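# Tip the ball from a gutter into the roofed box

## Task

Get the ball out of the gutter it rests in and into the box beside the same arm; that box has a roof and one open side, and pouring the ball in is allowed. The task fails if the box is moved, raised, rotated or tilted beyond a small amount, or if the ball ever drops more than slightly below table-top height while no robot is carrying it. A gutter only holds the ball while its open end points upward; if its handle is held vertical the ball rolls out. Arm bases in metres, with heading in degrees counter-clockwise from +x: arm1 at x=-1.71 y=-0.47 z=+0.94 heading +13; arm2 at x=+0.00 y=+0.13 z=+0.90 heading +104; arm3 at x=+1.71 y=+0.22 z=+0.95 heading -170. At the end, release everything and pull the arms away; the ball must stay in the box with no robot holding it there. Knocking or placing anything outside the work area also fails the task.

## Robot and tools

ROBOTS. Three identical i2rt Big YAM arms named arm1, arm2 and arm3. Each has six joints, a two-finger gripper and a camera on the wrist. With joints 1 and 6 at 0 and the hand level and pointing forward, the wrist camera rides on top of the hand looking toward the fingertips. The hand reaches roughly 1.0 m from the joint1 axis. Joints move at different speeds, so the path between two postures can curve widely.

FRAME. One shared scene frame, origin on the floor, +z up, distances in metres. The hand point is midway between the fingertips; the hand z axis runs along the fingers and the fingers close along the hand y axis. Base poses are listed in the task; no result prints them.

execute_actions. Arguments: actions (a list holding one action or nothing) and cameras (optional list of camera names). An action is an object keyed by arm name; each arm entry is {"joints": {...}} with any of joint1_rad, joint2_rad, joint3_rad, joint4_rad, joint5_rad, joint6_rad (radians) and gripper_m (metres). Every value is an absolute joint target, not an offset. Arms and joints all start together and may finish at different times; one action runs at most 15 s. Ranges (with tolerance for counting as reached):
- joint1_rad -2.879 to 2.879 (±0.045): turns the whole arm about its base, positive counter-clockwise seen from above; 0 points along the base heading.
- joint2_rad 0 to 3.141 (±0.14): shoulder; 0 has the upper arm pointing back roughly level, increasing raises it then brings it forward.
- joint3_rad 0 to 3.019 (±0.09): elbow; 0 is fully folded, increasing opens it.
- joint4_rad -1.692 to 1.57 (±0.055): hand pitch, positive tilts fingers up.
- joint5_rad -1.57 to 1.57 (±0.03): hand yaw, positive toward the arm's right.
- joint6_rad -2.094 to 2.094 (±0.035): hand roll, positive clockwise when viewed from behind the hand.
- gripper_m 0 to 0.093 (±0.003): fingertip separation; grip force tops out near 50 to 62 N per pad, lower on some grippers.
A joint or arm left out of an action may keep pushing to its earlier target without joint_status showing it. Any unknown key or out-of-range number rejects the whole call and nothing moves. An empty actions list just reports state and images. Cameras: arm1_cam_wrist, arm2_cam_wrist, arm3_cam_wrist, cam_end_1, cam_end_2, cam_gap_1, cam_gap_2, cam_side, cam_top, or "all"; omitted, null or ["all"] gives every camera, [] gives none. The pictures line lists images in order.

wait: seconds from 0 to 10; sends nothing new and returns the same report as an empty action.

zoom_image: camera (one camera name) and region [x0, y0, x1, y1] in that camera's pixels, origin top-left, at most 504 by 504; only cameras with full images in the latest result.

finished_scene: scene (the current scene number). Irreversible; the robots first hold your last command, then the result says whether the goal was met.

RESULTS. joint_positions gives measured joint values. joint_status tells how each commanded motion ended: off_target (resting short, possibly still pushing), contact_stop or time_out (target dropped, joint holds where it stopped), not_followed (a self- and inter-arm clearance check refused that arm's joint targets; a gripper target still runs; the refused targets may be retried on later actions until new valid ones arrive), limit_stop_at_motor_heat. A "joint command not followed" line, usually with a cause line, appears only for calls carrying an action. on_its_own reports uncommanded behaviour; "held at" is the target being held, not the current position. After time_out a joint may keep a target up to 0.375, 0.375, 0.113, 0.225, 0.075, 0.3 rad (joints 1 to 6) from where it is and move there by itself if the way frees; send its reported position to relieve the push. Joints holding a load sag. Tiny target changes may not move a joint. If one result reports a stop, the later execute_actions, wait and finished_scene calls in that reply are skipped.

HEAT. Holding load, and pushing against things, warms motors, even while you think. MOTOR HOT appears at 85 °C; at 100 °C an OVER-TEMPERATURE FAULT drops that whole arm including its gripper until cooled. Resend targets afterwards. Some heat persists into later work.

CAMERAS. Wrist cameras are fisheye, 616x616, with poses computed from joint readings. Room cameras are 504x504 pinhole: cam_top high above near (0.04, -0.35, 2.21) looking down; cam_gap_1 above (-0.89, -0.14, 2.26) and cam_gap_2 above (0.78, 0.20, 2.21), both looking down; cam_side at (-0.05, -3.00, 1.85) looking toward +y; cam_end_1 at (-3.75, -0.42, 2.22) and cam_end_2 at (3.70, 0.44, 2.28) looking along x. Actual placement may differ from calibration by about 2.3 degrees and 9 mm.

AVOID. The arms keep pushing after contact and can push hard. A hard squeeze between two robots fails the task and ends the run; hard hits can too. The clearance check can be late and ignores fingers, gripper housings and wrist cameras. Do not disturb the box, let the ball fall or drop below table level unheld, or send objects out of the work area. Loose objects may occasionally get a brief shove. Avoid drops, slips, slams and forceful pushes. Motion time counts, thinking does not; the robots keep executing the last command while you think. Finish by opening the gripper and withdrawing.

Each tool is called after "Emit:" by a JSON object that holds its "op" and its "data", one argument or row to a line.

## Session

Emit:
{"op": "execute_actions", "data": {
  "actions": []
}}

Scene clock: 0.00 s.
Motor temperatures (°C, as the motors report them): arm1=[24 27 29 26 25 28] | arm2=[25 27 27 24 27 27] | arm3=[27 25 25 26 25 26]
arm1.joint_positions: joint1_rad=+0.568 joint2_rad=+0.423 joint3_rad=+1.682 joint4_rad=-1.343 joint5_rad=-0.278 joint6_rad=-0.658 gripper_m=+0.094
arm1.joint_status: not commanded
arm1.hand: x=-1.7013 y=-0.3908 z=+1.6285 quat_wxyz=(-0.661, +0.553, -0.486, -0.148) (m; scene frame)
arm2.joint_positions: joint1_rad=+0.509 joint2_rad=+0.342 joint3_rad=+1.424 joint4_rad=-1.279 joint5_rad=-0.195 joint6_rad=-0.579 gripper_m=+0.094
arm2.joint_status: not commanded
arm2.hand: x=-0.1008 y=+0.1917 z=+1.5125 quat_wxyz=(-0.346, +0.775, -0.031, -0.528) (m; scene frame)
arm3.joint_positions: joint1_rad=-0.695 joint2_rad=+0.262 joint3_rad=+1.346 joint4_rad=-1.170 joint5_rad=-0.224 joint6_rad=+0.035 gripper_m=+0.095
arm3.joint_status: not commanded
arm3.hand: x=+1.6138 y=+0.2362 z=+1.5633 quat_wxyz=(+0.079, -0.726, +0.128, +0.671) (m; scene frame)
pictures: arm1_cam_wrist, arm2_cam_wrist, arm3_cam_wrist, cam_end_1, cam_end_2, cam_gap_1, cam_gap_2, cam_side, cam_top
camera_calibration (this result's frames):
arm1_cam_wrist: T_world_to_cam=[[0.730217, -0.350783, 0.586288, 0.148771], [0.123245, -0.776423, -0.618044, 0.9184], [0.672007, 0.523563, -0.523725, 2.32121], [0, 0, 0, 1]] pos_world=[-1.78169, -0.450048, 1.69607]
arm2_cam_wrist: T_world_to_cam=[[0.409102, 0.767564, 0.493439, -0.846399], [0.819998, -0.0720194, -0.567818, 0.958638], [-0.400299, 0.636914, -0.658864, 0.954477], [0, 0, 0, 1]] pos_world=[-0.0577412, 0.110787, 1.59085]
arm3_cam_wrist: T_world_to_cam=[[0.286691, 0.956261, -0.0580731, -0.602205], [0.5975, -0.225858, -0.769403, 0.298542], [-0.748867, 0.185882, -0.636118, 2.28269], [0, 0, 0, 1]] pos_world=[1.7037, 0.218982, 1.64679]
Images, in order (width x height): arm1_cam_wrist 616x616, arm2_cam_wrist 616x616, arm3_cam_wrist 616x616, cam_end_1 504x504, cam_end_2 504x504, cam_gap_1 504x504, cam_gap_2 504x504, cam_side 504x504, cam_top 504x504.

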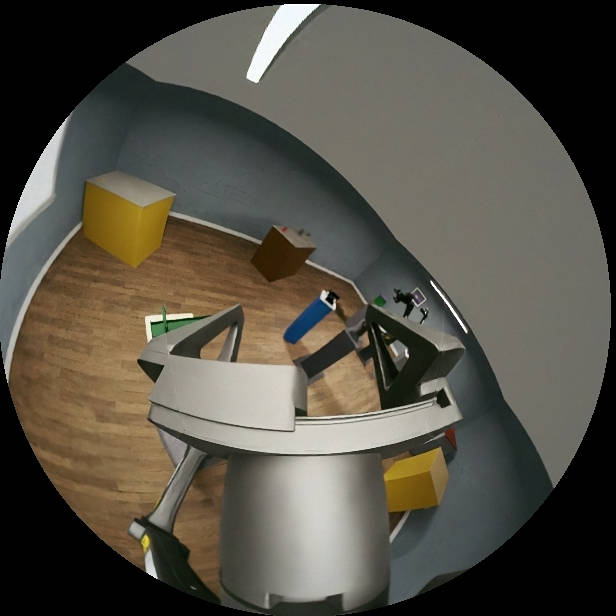

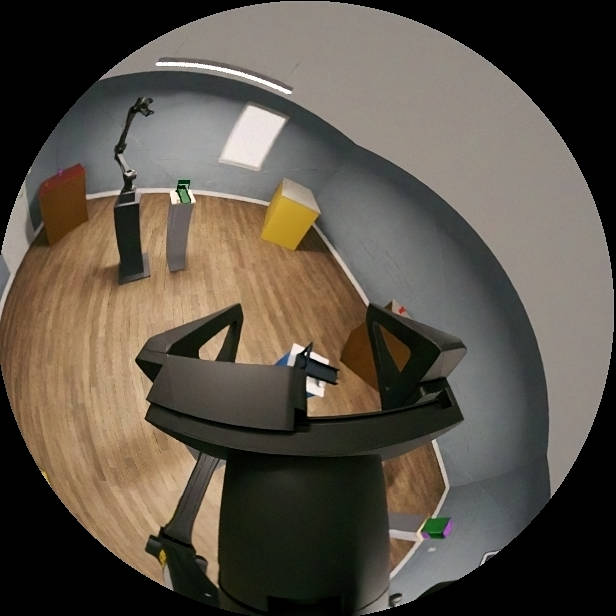

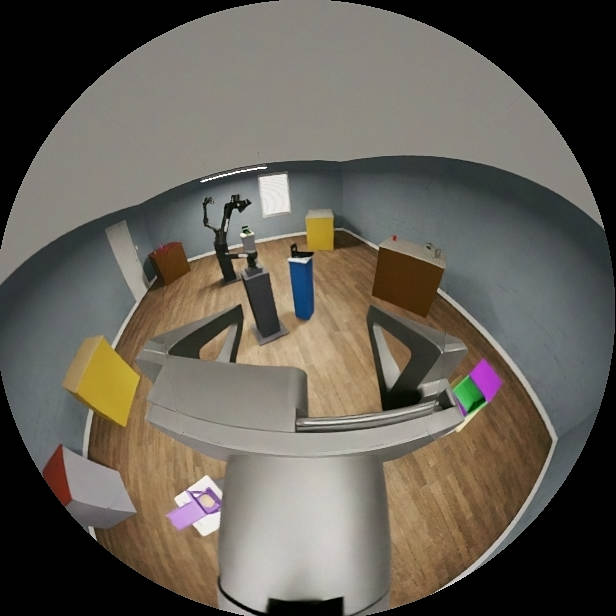

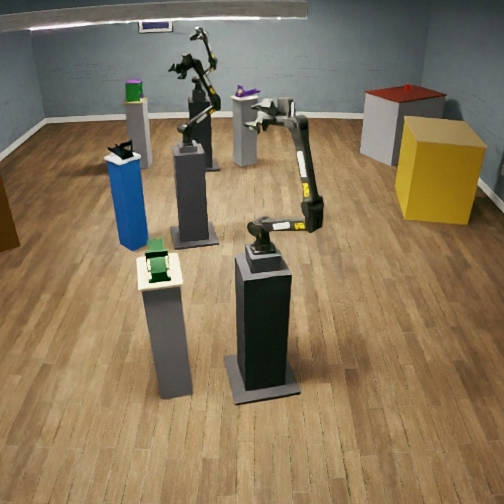

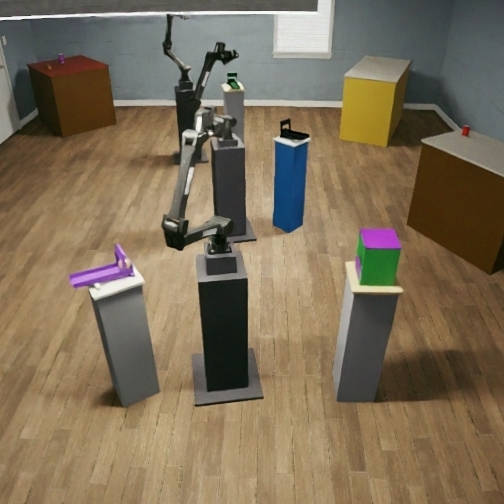

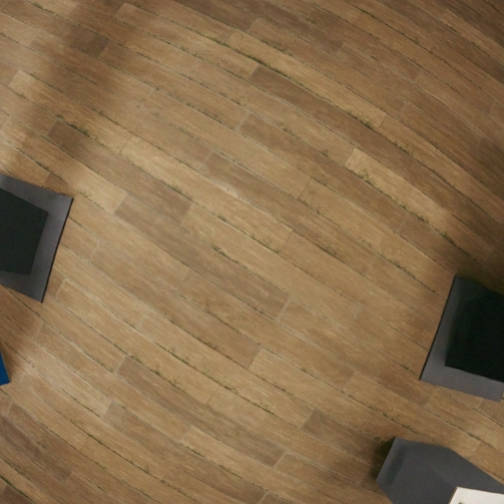

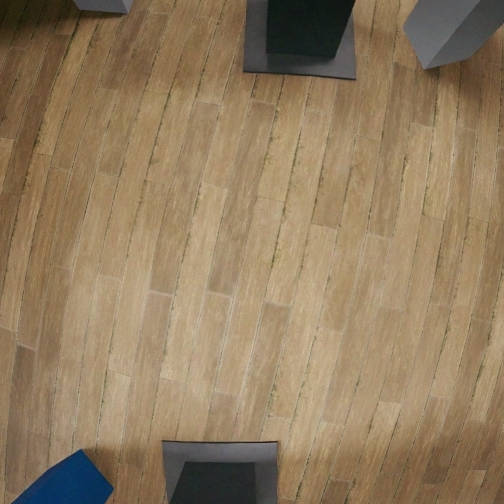

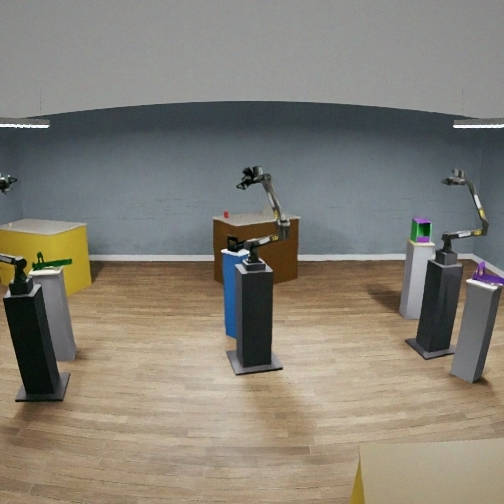

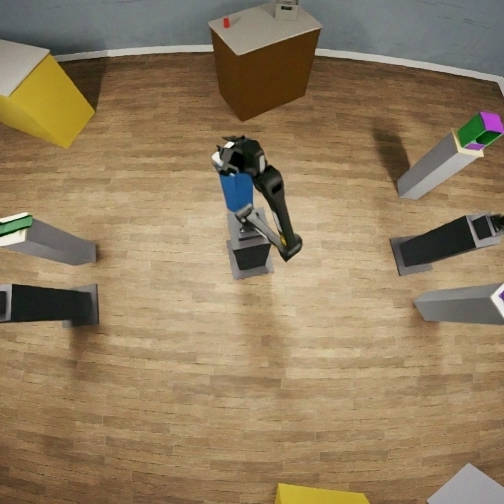

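Emit:
{"op": "execute_actions", "data": {
  "actions": [
    {"arm3":{"joints":{"joint1_rad":1.52,"joint2_rad":1.5,"joint3_rad":1.15,"joint4_rad":-1.02,"joint5_rad":-0.05,"joint6_rad":-1.85}}}
  ],
  "cameras": ["arm3_cam_wrist","cam_end_2"]
}}

Emit:
{"op": "zoom_image", "data": {
  "camera": "cam_end_2",
  "region": [50, 170, 190, 310]
}}

Scene clock: 2.53 s.
Motor temperatures (°C, as the motors report them): arm1=[24 27 29 26 25 28] | arm2=[25 27 28 24 27 27] | arm3=[27 25 26 26 25 26]
arm1.joint_positions: joint1_rad=+0.568 joint2_rad=+0.423 joint3_rad=+1.682 joint4_rad=-1.343 joint5_rad=-0.278 joint6_rad=-0.658 gripper_m=+0.094
arm1.joint_status: not commanded
arm1.hand: x=-1.7013 y=-0.3908 z=+1.6285 quat_wxyz=(-0.661, +0.553, -0.486, -0.148) (m; scene frame)
arm2.joint_positions: joint1_rad=+0.509 joint2_rad=+0.342 joint3_rad=+1.424 joint4_rad=-1.279 joint5_rad=-0.195 joint6_rad=-0.579 gripper_m=+0.094
arm2.joint_status: not commanded
arm2.hand: x=-0.1008 y=+0.1917 z=+1.5125 quat_wxyz=(-0.346, +0.775, -0.031, -0.528) (m; scene frame)
arm3.joint_positions: joint1_rad=+1.526 joint2_rad=+1.505 joint3_rad=+1.159 joint4_rad=-1.021 joint5_rad=-0.051 joint6_rad=-1.841 gripper_m=+0.095
arm3.joint_status: all done
arm3.hand: x=+1.7858 y=-0.2469 z=+1.0971 quat_wxyz=(-0.019, +0.202, -0.974, +0.105) (m; scene frame)
pictures: arm3_cam_wrist, cam_end_2
camera_calibration (this result's frames):
arm3_cam_wrist: T_world_to_cam=[[0.388691, -0.897859, 0.206808, -1.1472], [-0.799798, -0.21736, 0.559533, 0.767377], [-0.45743, -0.38289, -0.802592, 1.7265], [0, 0, 0, 1]] pos_world=[1.8494, -0.20217, 1.19355]
Images, in order (width x height): arm3_cam_wrist 616x616, cam_end_2 504x504.

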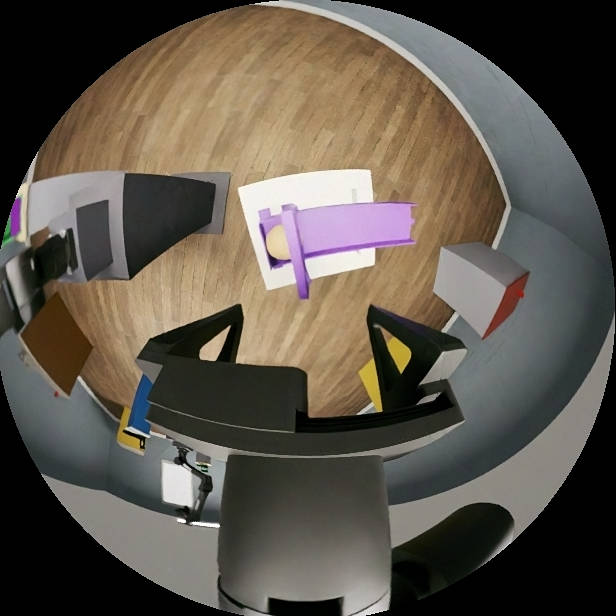

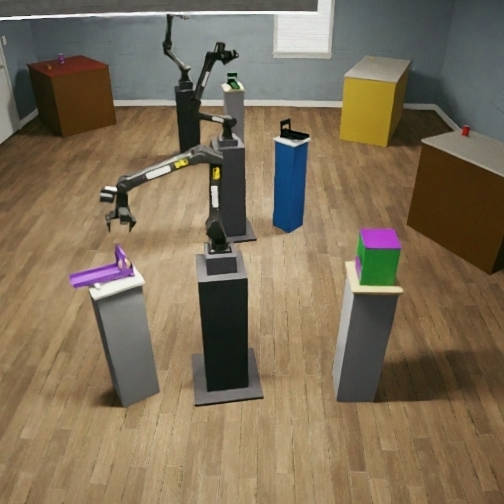

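Region (50, 170, 190, 310) of cam_end_2's 504x504 image, scaled by 3.600, with more detail than that image has.

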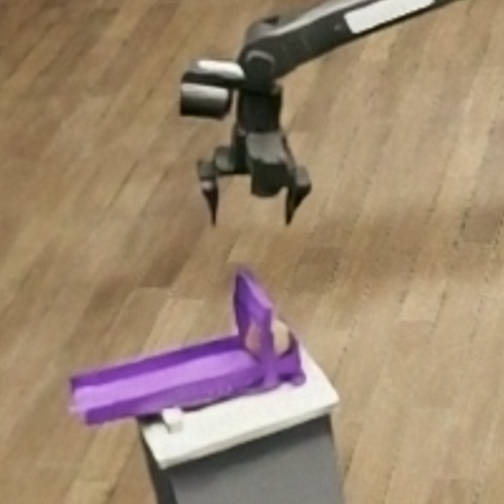

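Emit:
{"op": "execute_actions", "data": {
  "actions": [
    {"arm3":{"joints":{"joint1_rad":1.54,"joint2_rad":1.69,"joint3_rad":1.03,"joint4_rad":-0.74,"joint5_rad":-0.09,"joint6_rad":-2.04}}}
  ],
  "cameras": ["arm3_cam_wrist","cam_end_2"]
}}

Emit:
{"op": "zoom_image", "data": {
  "camera": "cam_end_2",
  "region": [50, 170, 190, 310]
}}

Scene clock: 3.87 s.
Motor temperatures (°C, as the motors report them): arm1=[24 27 29 26 25 28] | arm2=[25 27 28 24 27 27] | arm3=[27 25 26 26 25 26]
arm1.joint_positions: joint1_rad=+0.568 joint2_rad=+0.423 joint3_rad=+1.682 joint4_rad=-1.343 joint5_rad=-0.278 joint6_rad=-0.658 gripper_m=+0.094
arm1.joint_status: not commanded
arm1.hand: x=-1.7013 y=-0.3908 z=+1.6285 quat_wxyz=(-0.661, +0.553, -0.486, -0.148) (m; scene frame)
arm2.joint_positions: joint1_rad=+0.509 joint2_rad=+0.342 joint3_rad=+1.424 joint4_rad=-1.279 joint5_rad=-0.195 joint6_rad=-0.579 gripper_m=+0.094
arm2.joint_status: not commanded
arm2.hand: x=-0.1008 y=+0.1917 z=+1.5125 quat_wxyz=(-0.346, +0.775, -0.031, -0.528) (m; scene frame)
arm3.joint_positions: joint1_rad=+1.532 joint2_rad=+1.694 joint3_rad=+1.026 joint4_rad=-0.750 joint5_rad=-0.088 joint6_rad=-2.031 gripper_m=+0.095
arm3.joint_status: all done
arm3.hand: x=+1.7954 y=-0.2451 z=+0.9734 quat_wxyz=(-0.032, +0.298, -0.950, +0.084) (m; scene frame)
pictures: arm3_cam_wrist, cam_end_2
camera_calibration (this result's frames):
arm3_cam_wrist: T_world_to_cam=[[0.560319, -0.80989, 0.173554, -1.3779], [-0.737235, -0.392152, 0.550183, 0.698567], [-0.377528, -0.436228, -0.81681, 1.48963], [0, 0, 0, 1]] pos_world=[1.84945, -0.192187, 1.07154]
Images, in order (width x height): arm3_cam_wrist 616x616, cam_end_2 504x504.

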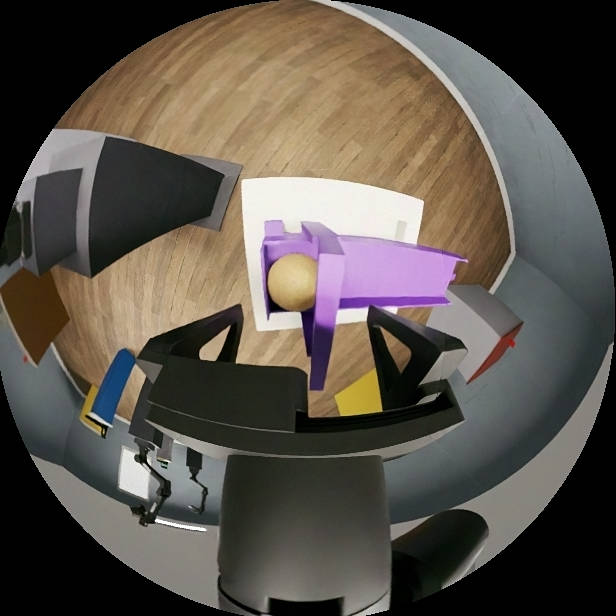

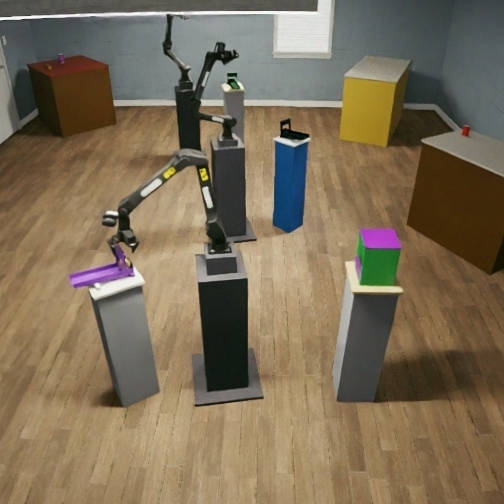

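Region (50, 170, 190, 310) of cam_end_2's 504x504 image, scaled by 3.600, with more detail than that image has.

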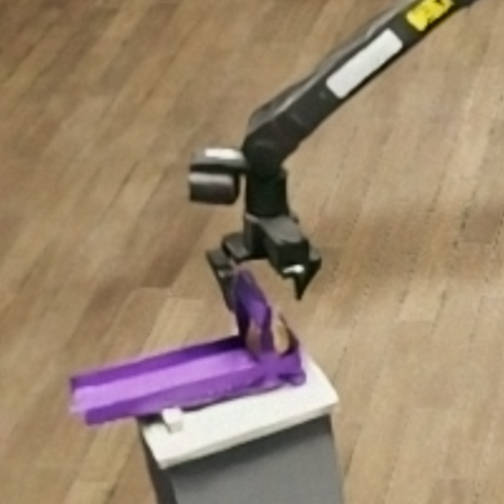

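Emit:
{"op": "execute_actions", "data": {
  "actions": [
    {"arm3":{"joints":{"joint1_rad":1.52,"joint2_rad":1.75,"joint3_rad":1.08,"joint6_rad":-1.97}}}
  ],
  "cameras": ["arm3_cam_wrist"]
}}

Emit:
{"op": "execute_actions", "data": {
  "actions": [
    {"arm3":{"joints":{"gripper_m":0}}}
  ],
  "cameras": ["arm3_cam_wrist"]
}}

Emit:
{"op": "execute_actions", "data": {
  "actions": [
    {"arm3":{"joints":{"joint2_rad":1.5}}}
  ],
  "cameras": ["arm3_cam_wrist","cam_end_2","cam_side"]
}}

Emit:
{"op": "zoom_image", "data": {
  "camera": "cam_end_2",
  "region": [310, 200, 430, 310]
}}

Scene clock: 5.00 s.
Motor temperatures (°C, as the motors report them): arm1=[24 27 29 26 25 28] | arm2=[25 27 28 24 27 27] | arm3=[27 25 26 26 25 26]
arm1.joint_positions: joint1_rad=+0.568 joint2_rad=+0.423 joint3_rad=+1.682 joint4_rad=-1.343 joint5_rad=-0.278 joint6_rad=-0.658 gripper_m=+0.094
arm1.joint_status: not commanded
arm1.hand: x=-1.7013 y=-0.3908 z=+1.6285 quat_wxyz=(-0.661, +0.553, -0.486, -0.148) (m; scene frame)
arm2.joint_positions: joint1_rad=+0.509 joint2_rad=+0.342 joint3_rad=+1.424 joint4_rad=-1.279 joint5_rad=-0.195 joint6_rad=-0.579 gripper_m=+0.094
arm2.joint_status: not commanded
arm2.hand: x=-0.1008 y=+0.1917 z=+1.5125 quat_wxyz=(-0.346, +0.775, -0.031, -0.528) (m; scene frame)
arm3.joint_positions: joint1_rad=+1.529 joint2_rad=+1.731 joint3_rad=+1.038 joint4_rad=-0.749 joint5_rad=-0.088 joint6_rad=-1.979 gripper_m=+0.095
arm3.joint_status: all done
arm3.hand: x=+1.7939 y=-0.2472 z=+0.9608 quat_wxyz=(-0.036, +0.271, -0.959, +0.071) (m; scene frame)
pictures: arm3_cam_wrist
camera_calibration (this result's frames):
arm3_cam_wrist: T_world_to_cam=[[0.514013, -0.844326, 0.151338, -1.2807], [-0.760119, -0.366586, 0.536501, 0.764091], [-0.397503, -0.390804, -0.830219, 1.53775], [0, 0, 0, 1]] pos_world=[1.85036, -0.200267, 1.06056]
Images, in order (width x height): arm3_cam_wrist 616x616.

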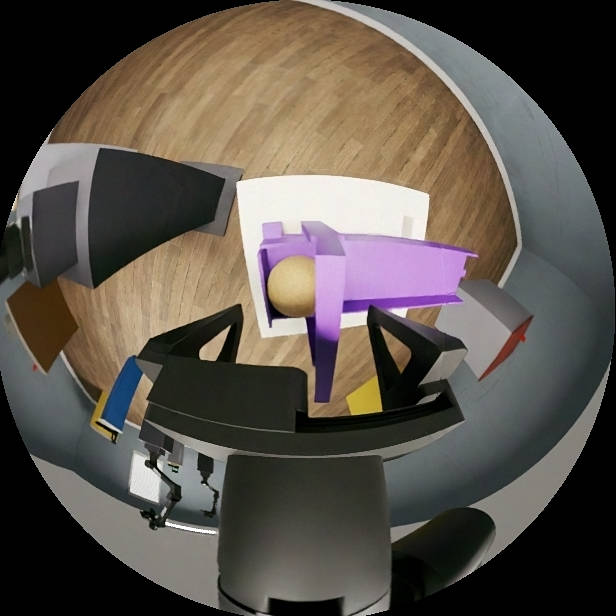

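Scene clock: 5.77 s.
Motor temperatures (°C, as the motors report them): arm1=[24 27 29 26 25 28] | arm2=[25 27 28 24 27 27] | arm3=[27 25 27 26 25 26]
arm1.joint_positions: joint1_rad=+0.568 joint2_rad=+0.423 joint3_rad=+1.682 joint4_rad=-1.343 joint5_rad=-0.278 joint6_rad=-0.658 gripper_m=+0.094
arm1.joint_status: not commanded
arm1.hand: x=-1.7013 y=-0.3908 z=+1.6285 quat_wxyz=(-0.661, +0.553, -0.486, -0.148) (m; scene frame)
arm2.joint_positions: joint1_rad=+0.509 joint2_rad=+0.342 joint3_rad=+1.424 joint4_rad=-1.279 joint5_rad=-0.195 joint6_rad=-0.579 gripper_m=+0.094
arm2.joint_status: not commanded
arm2.hand: x=-0.1008 y=+0.1917 z=+1.5125 quat_wxyz=(-0.346, +0.775, -0.031, -0.528) (m; scene frame)
arm3.joint_positions: joint1_rad=+1.527 joint2_rad=+1.728 joint3_rad=+1.049 joint4_rad=-0.742 joint5_rad=-0.092 joint6_rad=-1.978 gripper_m=+0.012
arm3.joint_status: gripper_m off_target (ended at +0.012, target +0.000)
arm3.hand: x=+1.7950 y=-0.2546 z=+0.9660 quat_wxyz=(-0.036, +0.270, -0.959, +0.082) (m; scene frame)
pictures: arm3_cam_wrist
camera_calibration (this result's frames):
arm3_cam_wrist: T_world_to_cam=[[0.512081, -0.841581, 0.171798, -1.30386], [-0.764054, -0.35493, 0.538746, 0.767306], [-0.392422, -0.407144, -0.824766, 1.52108], [0, 0, 0, 1]] pos_world=[1.85085, -0.205669, 1.06515]
Images, in order (width x height): arm3_cam_wrist 616x616.

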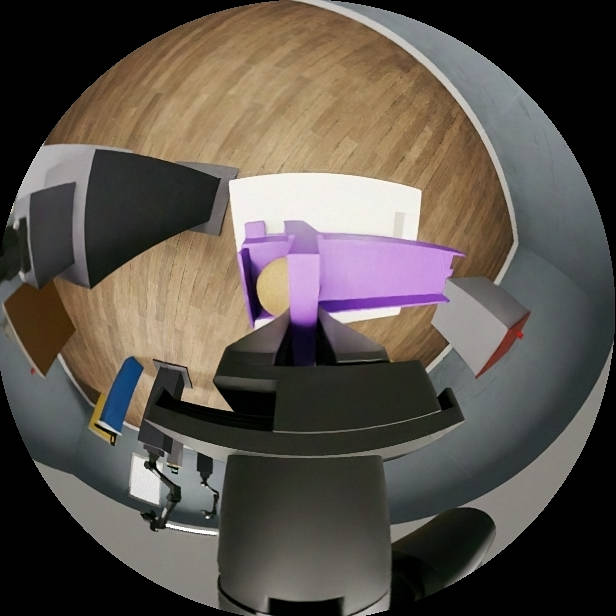

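Scene clock: 7.03 s.
Motor temperatures (°C, as the motors report them): arm1=[24 27 29 26 25 28] | arm2=[25 27 28 24 27 27] | arm3=[27 25 27 26 25 26]
arm1.joint_positions: joint1_rad=+0.568 joint2_rad=+0.423 joint3_rad=+1.682 joint4_rad=-1.343 joint5_rad=-0.278 joint6_rad=-0.658 gripper_m=+0.094
arm1.joint_status: not commanded
arm1.hand: x=-1.7013 y=-0.3908 z=+1.6285 quat_wxyz=(-0.661, +0.553, -0.486, -0.148) (m; scene frame)
arm2.joint_positions: joint1_rad=+0.509 joint2_rad=+0.342 joint3_rad=+1.424 joint4_rad=-1.279 joint5_rad=-0.195 joint6_rad=-0.579 gripper_m=+0.094
arm2.joint_status: not commanded
arm2.hand: x=-0.1008 y=+0.1917 z=+1.5125 quat_wxyz=(-0.346, +0.775, -0.031, -0.528) (m; scene frame)
arm3.joint_positions: joint1_rad=+1.527 joint2_rad=+1.497 joint3_rad=+1.049 joint4_rad=-0.742 joint5_rad=-0.090 joint6_rad=-1.978 gripper_m=+0.012
arm3.joint_status: all done
arm3.hand: x=+1.7964 y=-0.2692 z=+1.0750 quat_wxyz=(-0.019, +0.271, -0.942, +0.196) (m; scene frame)
pictures: arm3_cam_wrist, cam_end_2, cam_side
camera_calibration (this result's frames):
arm3_cam_wrist: T_world_to_cam=[[0.502581, -0.779456, 0.373979, -1.51913], [-0.78106, -0.223931, 0.582924, 0.722775], [-0.370618, -0.585066, -0.721346, 1.40731], [0, 0, 0, 1]] pos_world=[1.84959, -0.198873, 1.16196]
Images, in order (width x height): arm3_cam_wrist 616x616, cam_end_2 504x504, cam_side 504x504.

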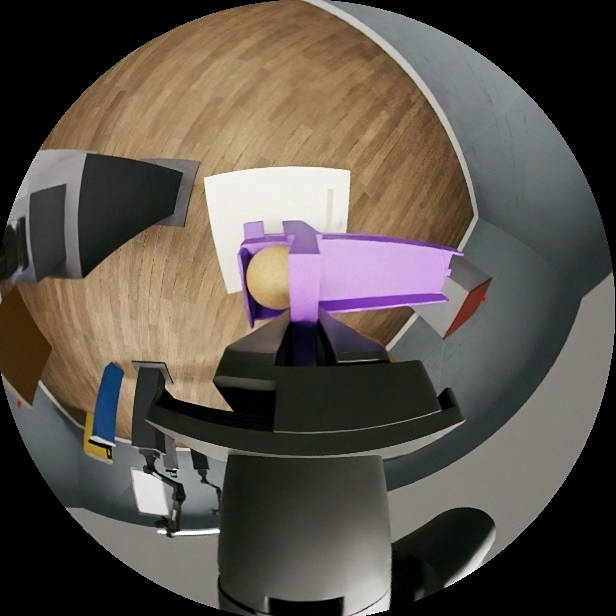

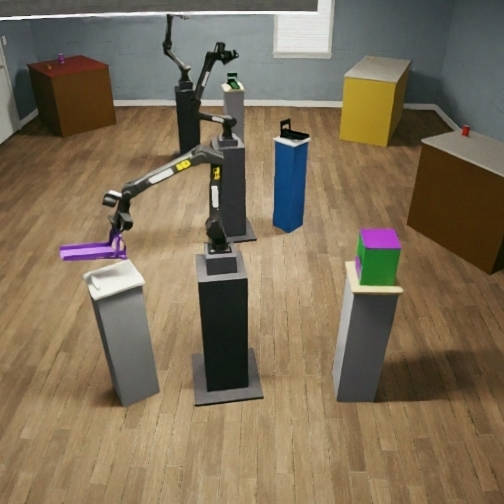

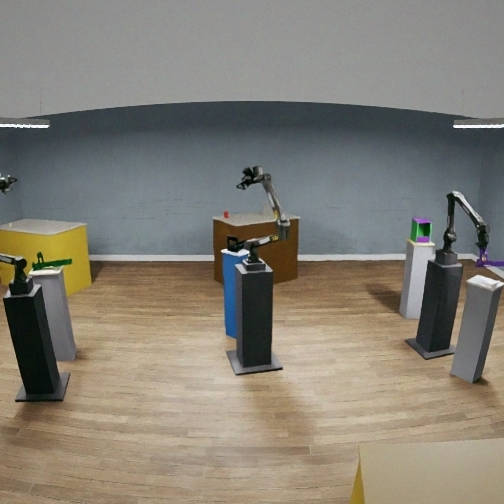

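Region (310, 200, 430, 310) of cam_end_2's 504x504 image, scaled by 4.200, with more detail than that image has; it fills the top 462 rows of this view, and the rest is white.

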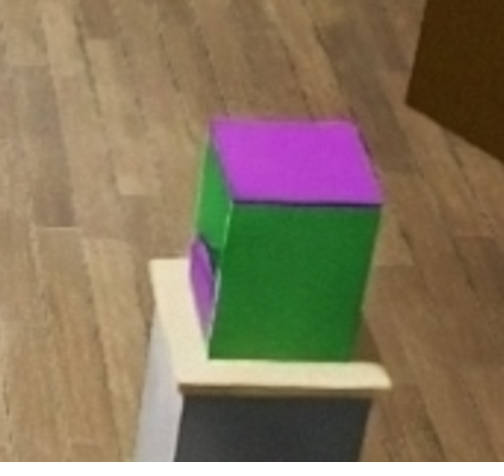

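Emit:
{"op": "execute_actions", "data": {
  "actions": [
    {"arm3":{"joints":{"joint2_rad":1.1,"joint3_rad":0.9,"joint5_rad":0,"joint6_rad":-1.56}}}
  ],
  "cameras": ["arm3_cam_wrist"]
}}

Emit:
{"op": "execute_actions", "data": {
  "actions": [
    {"arm3":{"joints":{"joint1_rad":-0.1}}}
  ],
  "cameras": []
}}

Emit:
{"op": "execute_actions", "data": {
  "actions": [
    {"arm3":{"joints":{"joint1_rad":-1.78}}}
  ],
  "cameras": []
}}

Emit:
{"op": "execute_actions", "data": {
  "actions": [
    {"arm3":{"joints":{"joint2_rad":1.3,"joint3_rad":0.83,"joint4_rad":-0.82}}}
  ],
  "cameras": ["arm3_cam_wrist","cam_end_2","cam_side"]
}}

Emit:
{"op": "zoom_image", "data": {
  "camera": "cam_end_2",
  "region": [270, 170, 420, 310]
}}

Scene clock: 8.70 s.
Motor temperatures (°C, as the motors report them): arm1=[24 27 29 26 25 28] | arm2=[25 27 28 24 27 27] | arm3=[27 25 27 26 25 26]
arm1.joint_positions: joint1_rad=+0.568 joint2_rad=+0.423 joint3_rad=+1.682 joint4_rad=-1.343 joint5_rad=-0.278 joint6_rad=-0.658 gripper_m=+0.094
arm1.joint_status: not commanded
arm1.hand: x=-1.7013 y=-0.3908 z=+1.6285 quat_wxyz=(-0.661, +0.553, -0.486, -0.148) (m; scene frame)
arm2.joint_positions: joint1_rad=+0.509 joint2_rad=+0.342 joint3_rad=+1.424 joint4_rad=-1.279 joint5_rad=-0.195 joint6_rad=-0.579 gripper_m=+0.094
arm2.joint_status: not commanded
arm2.hand: x=-0.1008 y=+0.1917 z=+1.5125 quat_wxyz=(-0.346, +0.775, -0.031, -0.528) (m; scene frame)
arm3.joint_positions: joint1_rad=+1.527 joint2_rad=+1.100 joint3_rad=+0.884 joint4_rad=-0.750 joint5_rad=-0.002 joint6_rad=-1.568 gripper_m=+0.012
arm3.joint_status: all done
arm3.hand: x=+1.7711 y=-0.1979 z=+1.1688 quat_wxyz=(-0.022, +0.063, -0.952, +0.299) (m; scene frame)
pictures: arm3_cam_wrist
camera_calibration (this result's frames):
arm3_cam_wrist: T_world_to_cam=[[0.105771, -0.81678, 0.567171, -1.01632], [-0.86102, 0.210105, 0.463142, 1.03175], [-0.497451, -0.537333, -0.68104, 1.69434], [0, 0, 0, 1]] pos_world=[1.83871, -0.136461, 1.25249]
Images, in order (width x height): arm3_cam_wrist 616x616.

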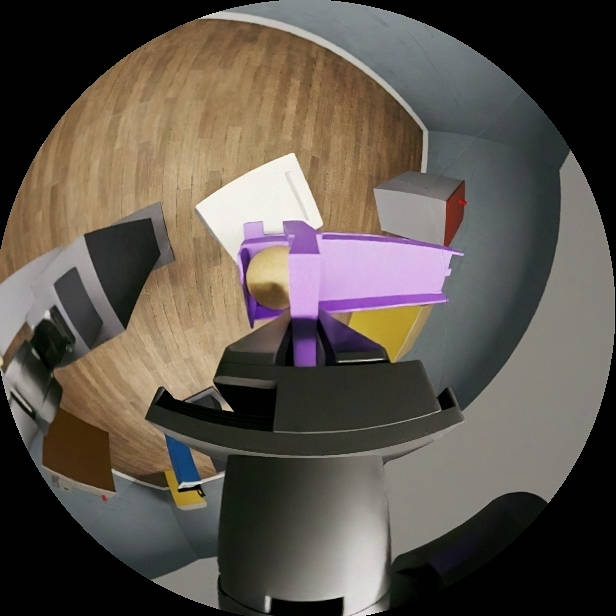

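Scene clock: 10.57 s.
Motor temperatures (°C, as the motors report them): arm1=[24 27 29 26 25 28] | arm2=[25 27 28 24 27 27] | arm3=[27 25 28 26 25 26]
arm1.joint_positions: joint1_rad=+0.568 joint2_rad=+0.423 joint3_rad=+1.682 joint4_rad=-1.343 joint5_rad=-0.278 joint6_rad=-0.658 gripper_m=+0.094
arm1.joint_status: not commanded
arm1.hand: x=-1.7013 y=-0.3908 z=+1.6285 quat_wxyz=(-0.661, +0.553, -0.486, -0.148) (m; scene frame)
arm2.joint_positions: joint1_rad=+0.509 joint2_rad=+0.342 joint3_rad=+1.424 joint4_rad=-1.279 joint5_rad=-0.195 joint6_rad=-0.579 gripper_m=+0.094
arm2.joint_status: not commanded
arm2.hand: x=-0.1008 y=+0.1917 z=+1.5125 quat_wxyz=(-0.346, +0.775, -0.031, -0.528) (m; scene frame)
arm3.joint_positions: joint1_rad=-0.103 joint2_rad=+1.104 joint3_rad=+0.884 joint4_rad=-0.750 joint5_rad=+0.001 joint6_rad=-1.565 gripper_m=+0.012
arm3.joint_status: all done
arm3.hand: x=+1.2918 y=+0.1903 z=+1.1648 quat_wxyz=(+0.199, -0.652, -0.699, +0.217) (m; scene frame)
pictures: none
No camera images: the call's "cameras" was empty. Leave "cameras" out to get every camera's image.

Scene clock: 12.47 s.
Motor temperatures (°C, as the motors report them): arm1=[24 27 29 26 25 28] | arm2=[25 27 28 24 27 27] | arm3=[27 25 28 26 25 26]
arm1.joint_positions: joint1_rad=+0.568 joint2_rad=+0.423 joint3_rad=+1.682 joint4_rad=-1.343 joint5_rad=-0.278 joint6_rad=-0.658 gripper_m=+0.094
arm1.joint_status: not commanded
arm1.hand: x=-1.7013 y=-0.3908 z=+1.6285 quat_wxyz=(-0.661, +0.553, -0.486, -0.148) (m; scene frame)
arm2.joint_positions: joint1_rad=+0.509 joint2_rad=+0.342 joint3_rad=+1.424 joint4_rad=-1.279 joint5_rad=-0.195 joint6_rad=-0.579 gripper_m=+0.094
arm2.joint_status: not commanded
arm2.hand: x=-0.1008 y=+0.1917 z=+1.5125 quat_wxyz=(-0.346, +0.775, -0.031, -0.528) (m; scene frame)
arm3.joint_positions: joint1_rad=-1.783 joint2_rad=+1.104 joint3_rad=+0.884 joint4_rad=-0.750 joint5_rad=+0.001 joint6_rad=-1.565 gripper_m=+0.012
arm3.joint_status: all done
arm3.hand: x=+1.7293 y=+0.6451 z=+1.1643 quat_wxyz=(+0.294, -0.956, +0.019, -0.006) (m; scene frame)
pictures: none
No camera images: the call's "cameras" was empty. Leave "cameras" out to get every camera's image.

Scene clock: 13.57 s.
Motor temperatures (°C, as the motors report them): arm1=[24 27 29 26 25 28] | arm2=[25 27 29 24 27 27] | arm3=[27 25 28 26 25 26]
arm1.joint_positions: joint1_rad=+0.568 joint2_rad=+0.423 joint3_rad=+1.682 joint4_rad=-1.343 joint5_rad=-0.278 joint6_rad=-0.658 gripper_m=+0.094
arm1.joint_status: not commanded
arm1.hand: x=-1.7013 y=-0.3908 z=+1.6285 quat_wxyz=(-0.661, +0.553, -0.486, -0.148) (m; scene frame)
arm2.joint_positions: joint1_rad=+0.509 joint2_rad=+0.342 joint3_rad=+1.424 joint4_rad=-1.279 joint5_rad=-0.195 joint6_rad=-0.579 gripper_m=+0.094
arm2.joint_status: not commanded
arm2.hand: x=-0.1008 y=+0.1917 z=+1.5125 quat_wxyz=(-0.346, +0.775, -0.031, -0.528) (m; scene frame)
arm3.joint_positions: joint1_rad=-1.783 joint2_rad=+1.318 joint3_rad=+0.815 joint4_rad=-0.822 joint5_rad=+0.001 joint6_rad=-1.565 gripper_m=+0.012
arm3.joint_status: all done
arm3.hand: x=+1.7283 y=+0.6083 z=+1.0428 quat_wxyz=(+0.121, -0.992, +0.020, -0.003) (m; scene frame)
pictures: arm3_cam_wrist, cam_end_2, cam_side
camera_calibration (this result's frames):
arm3_cam_wrist: T_world_to_cam=[[0.0389608, 0.97131, 0.234604, -0.907339], [0.815902, -0.166467, 0.553709, -1.87973], [0.576877, 0.169841, -0.798979, -0.143527], [0, 0, 0, 1]] pos_world=[1.65182, 0.592773, 1.13901]
Images, in order (width x height): arm3_cam_wrist 616x616, cam_end_2 504x504, cam_side 504x504.

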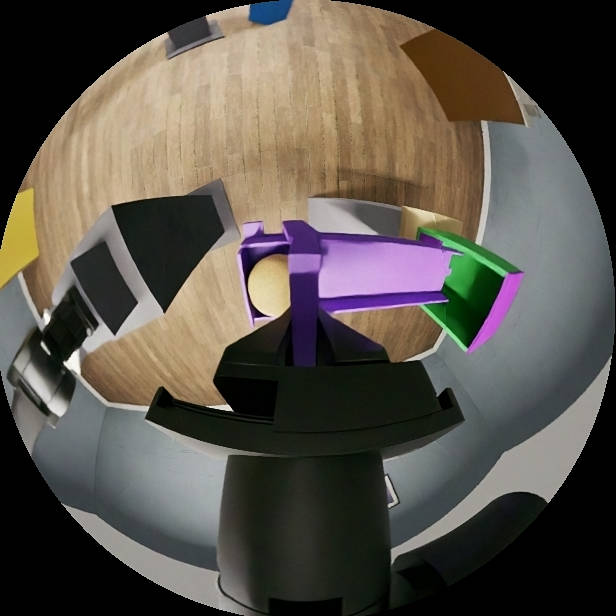

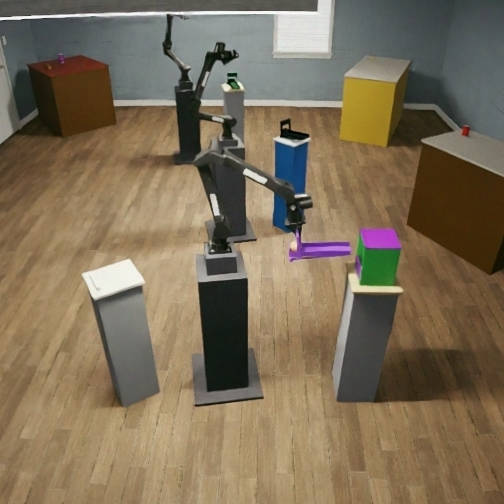

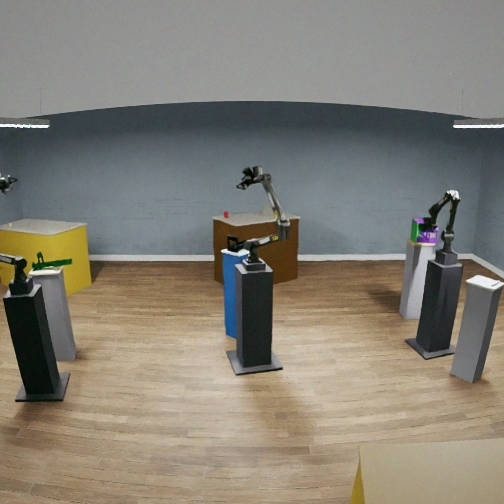

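Region (270, 170, 420, 310) of cam_end_2's 504x504 image, scaled by 3.360, with more detail than that image has; it fills the top 470 rows of this view, and the rest is white.

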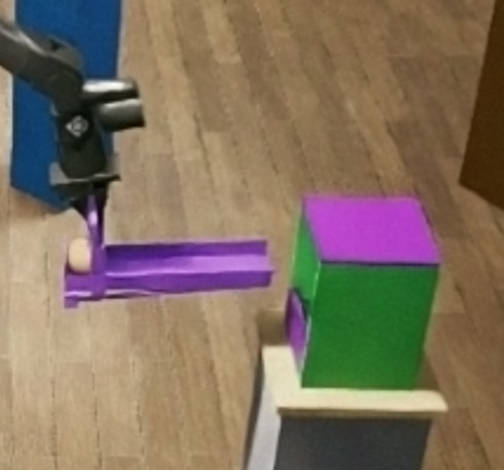

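Emit:
{"op": "execute_actions", "data": {
  "actions": [
    {"arm3":{"joints":{"joint1_rad":-1.82,"joint2_rad":1.51,"joint3_rad":1.12,"joint4_rad":-0.88}}}
  ],
  "cameras": ["arm3_cam_wrist","cam_end_2"]
}}

Emit:
{"op": "zoom_image", "data": {
  "camera": "cam_end_2",
  "region": [270, 170, 420, 310]
}}

Scene clock: 15.03 s.
Motor temperatures (°C, as the motors report them): arm1=[24 27 29 26 25 28] | arm2=[25 27 29 24 27 27] | arm3=[27 25 29 26 25 26]
arm1.joint_positions: joint1_rad=+0.568 joint2_rad=+0.423 joint3_rad=+1.682 joint4_rad=-1.343 joint5_rad=-0.278 joint6_rad=-0.658 gripper_m=+0.094
arm1.joint_status: not commanded
arm1.hand: x=-1.7013 y=-0.3908 z=+1.6285 quat_wxyz=(-0.661, +0.553, -0.486, -0.148) (m; scene frame)
arm2.joint_positions: joint1_rad=+0.509 joint2_rad=+0.342 joint3_rad=+1.424 joint4_rad=-1.279 joint5_rad=-0.195 joint6_rad=-0.579 gripper_m=+0.094
arm2.joint_status: not commanded
arm2.hand: x=-0.1008 y=+0.1917 z=+1.5125 quat_wxyz=(-0.346, +0.775, -0.031, -0.528) (m; scene frame)
arm3.joint_positions: joint1_rad=-1.817 joint2_rad=+1.522 joint3_rad=+1.071 joint4_rad=-0.884 joint5_rad=+0.000 joint6_rad=-1.565 gripper_m=+0.012
arm3.joint_status: all done
arm3.hand: x=+1.7468 y=+0.6926 z=+1.0576 quat_wxyz=(+0.116, -0.993, +0.036, -0.005) (m; scene frame)
pictures: arm3_cam_wrist, cam_end_2
camera_calibration (this result's frames):
arm3_cam_wrist: T_world_to_cam=[[0.0716795, 0.971625, 0.225405, -1.04106], [0.810808, -0.188376, 0.55417, -1.86538], [0.580907, 0.143037, -0.801304, -0.142678], [0, 0, 0, 1]] pos_world=[1.66997, 0.68053, 1.15407]
Images, in order (width x height): arm3_cam_wrist 616x616, cam_end_2 504x504.

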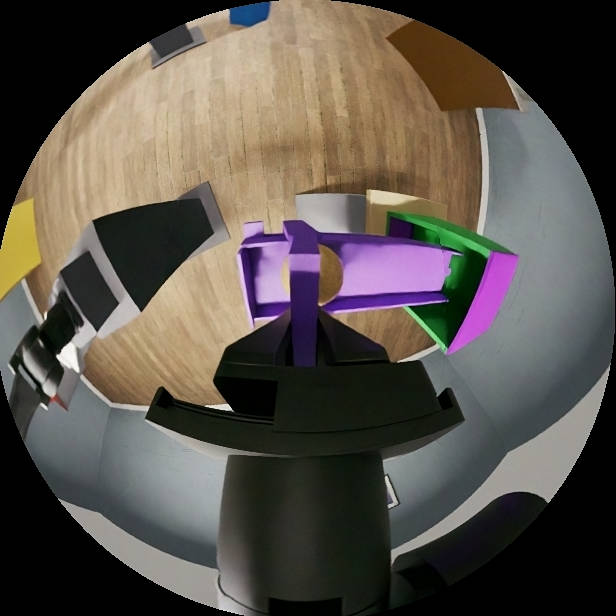

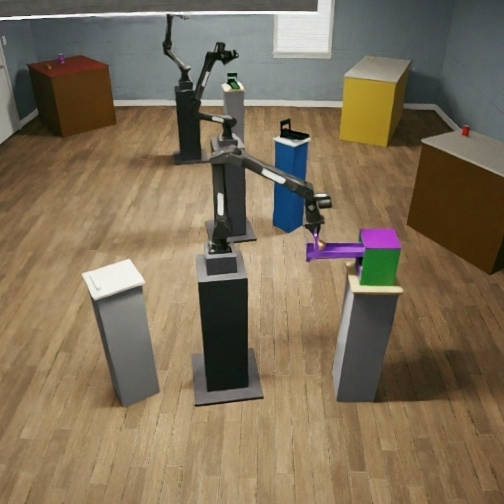

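Region (270, 170, 420, 310) of cam_end_2's 504x504 image, scaled by 3.360, with more detail than that image has; it fills the top 470 rows of this view, and the rest is white.

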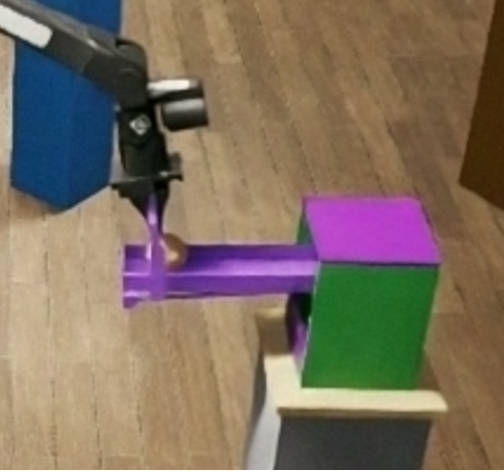

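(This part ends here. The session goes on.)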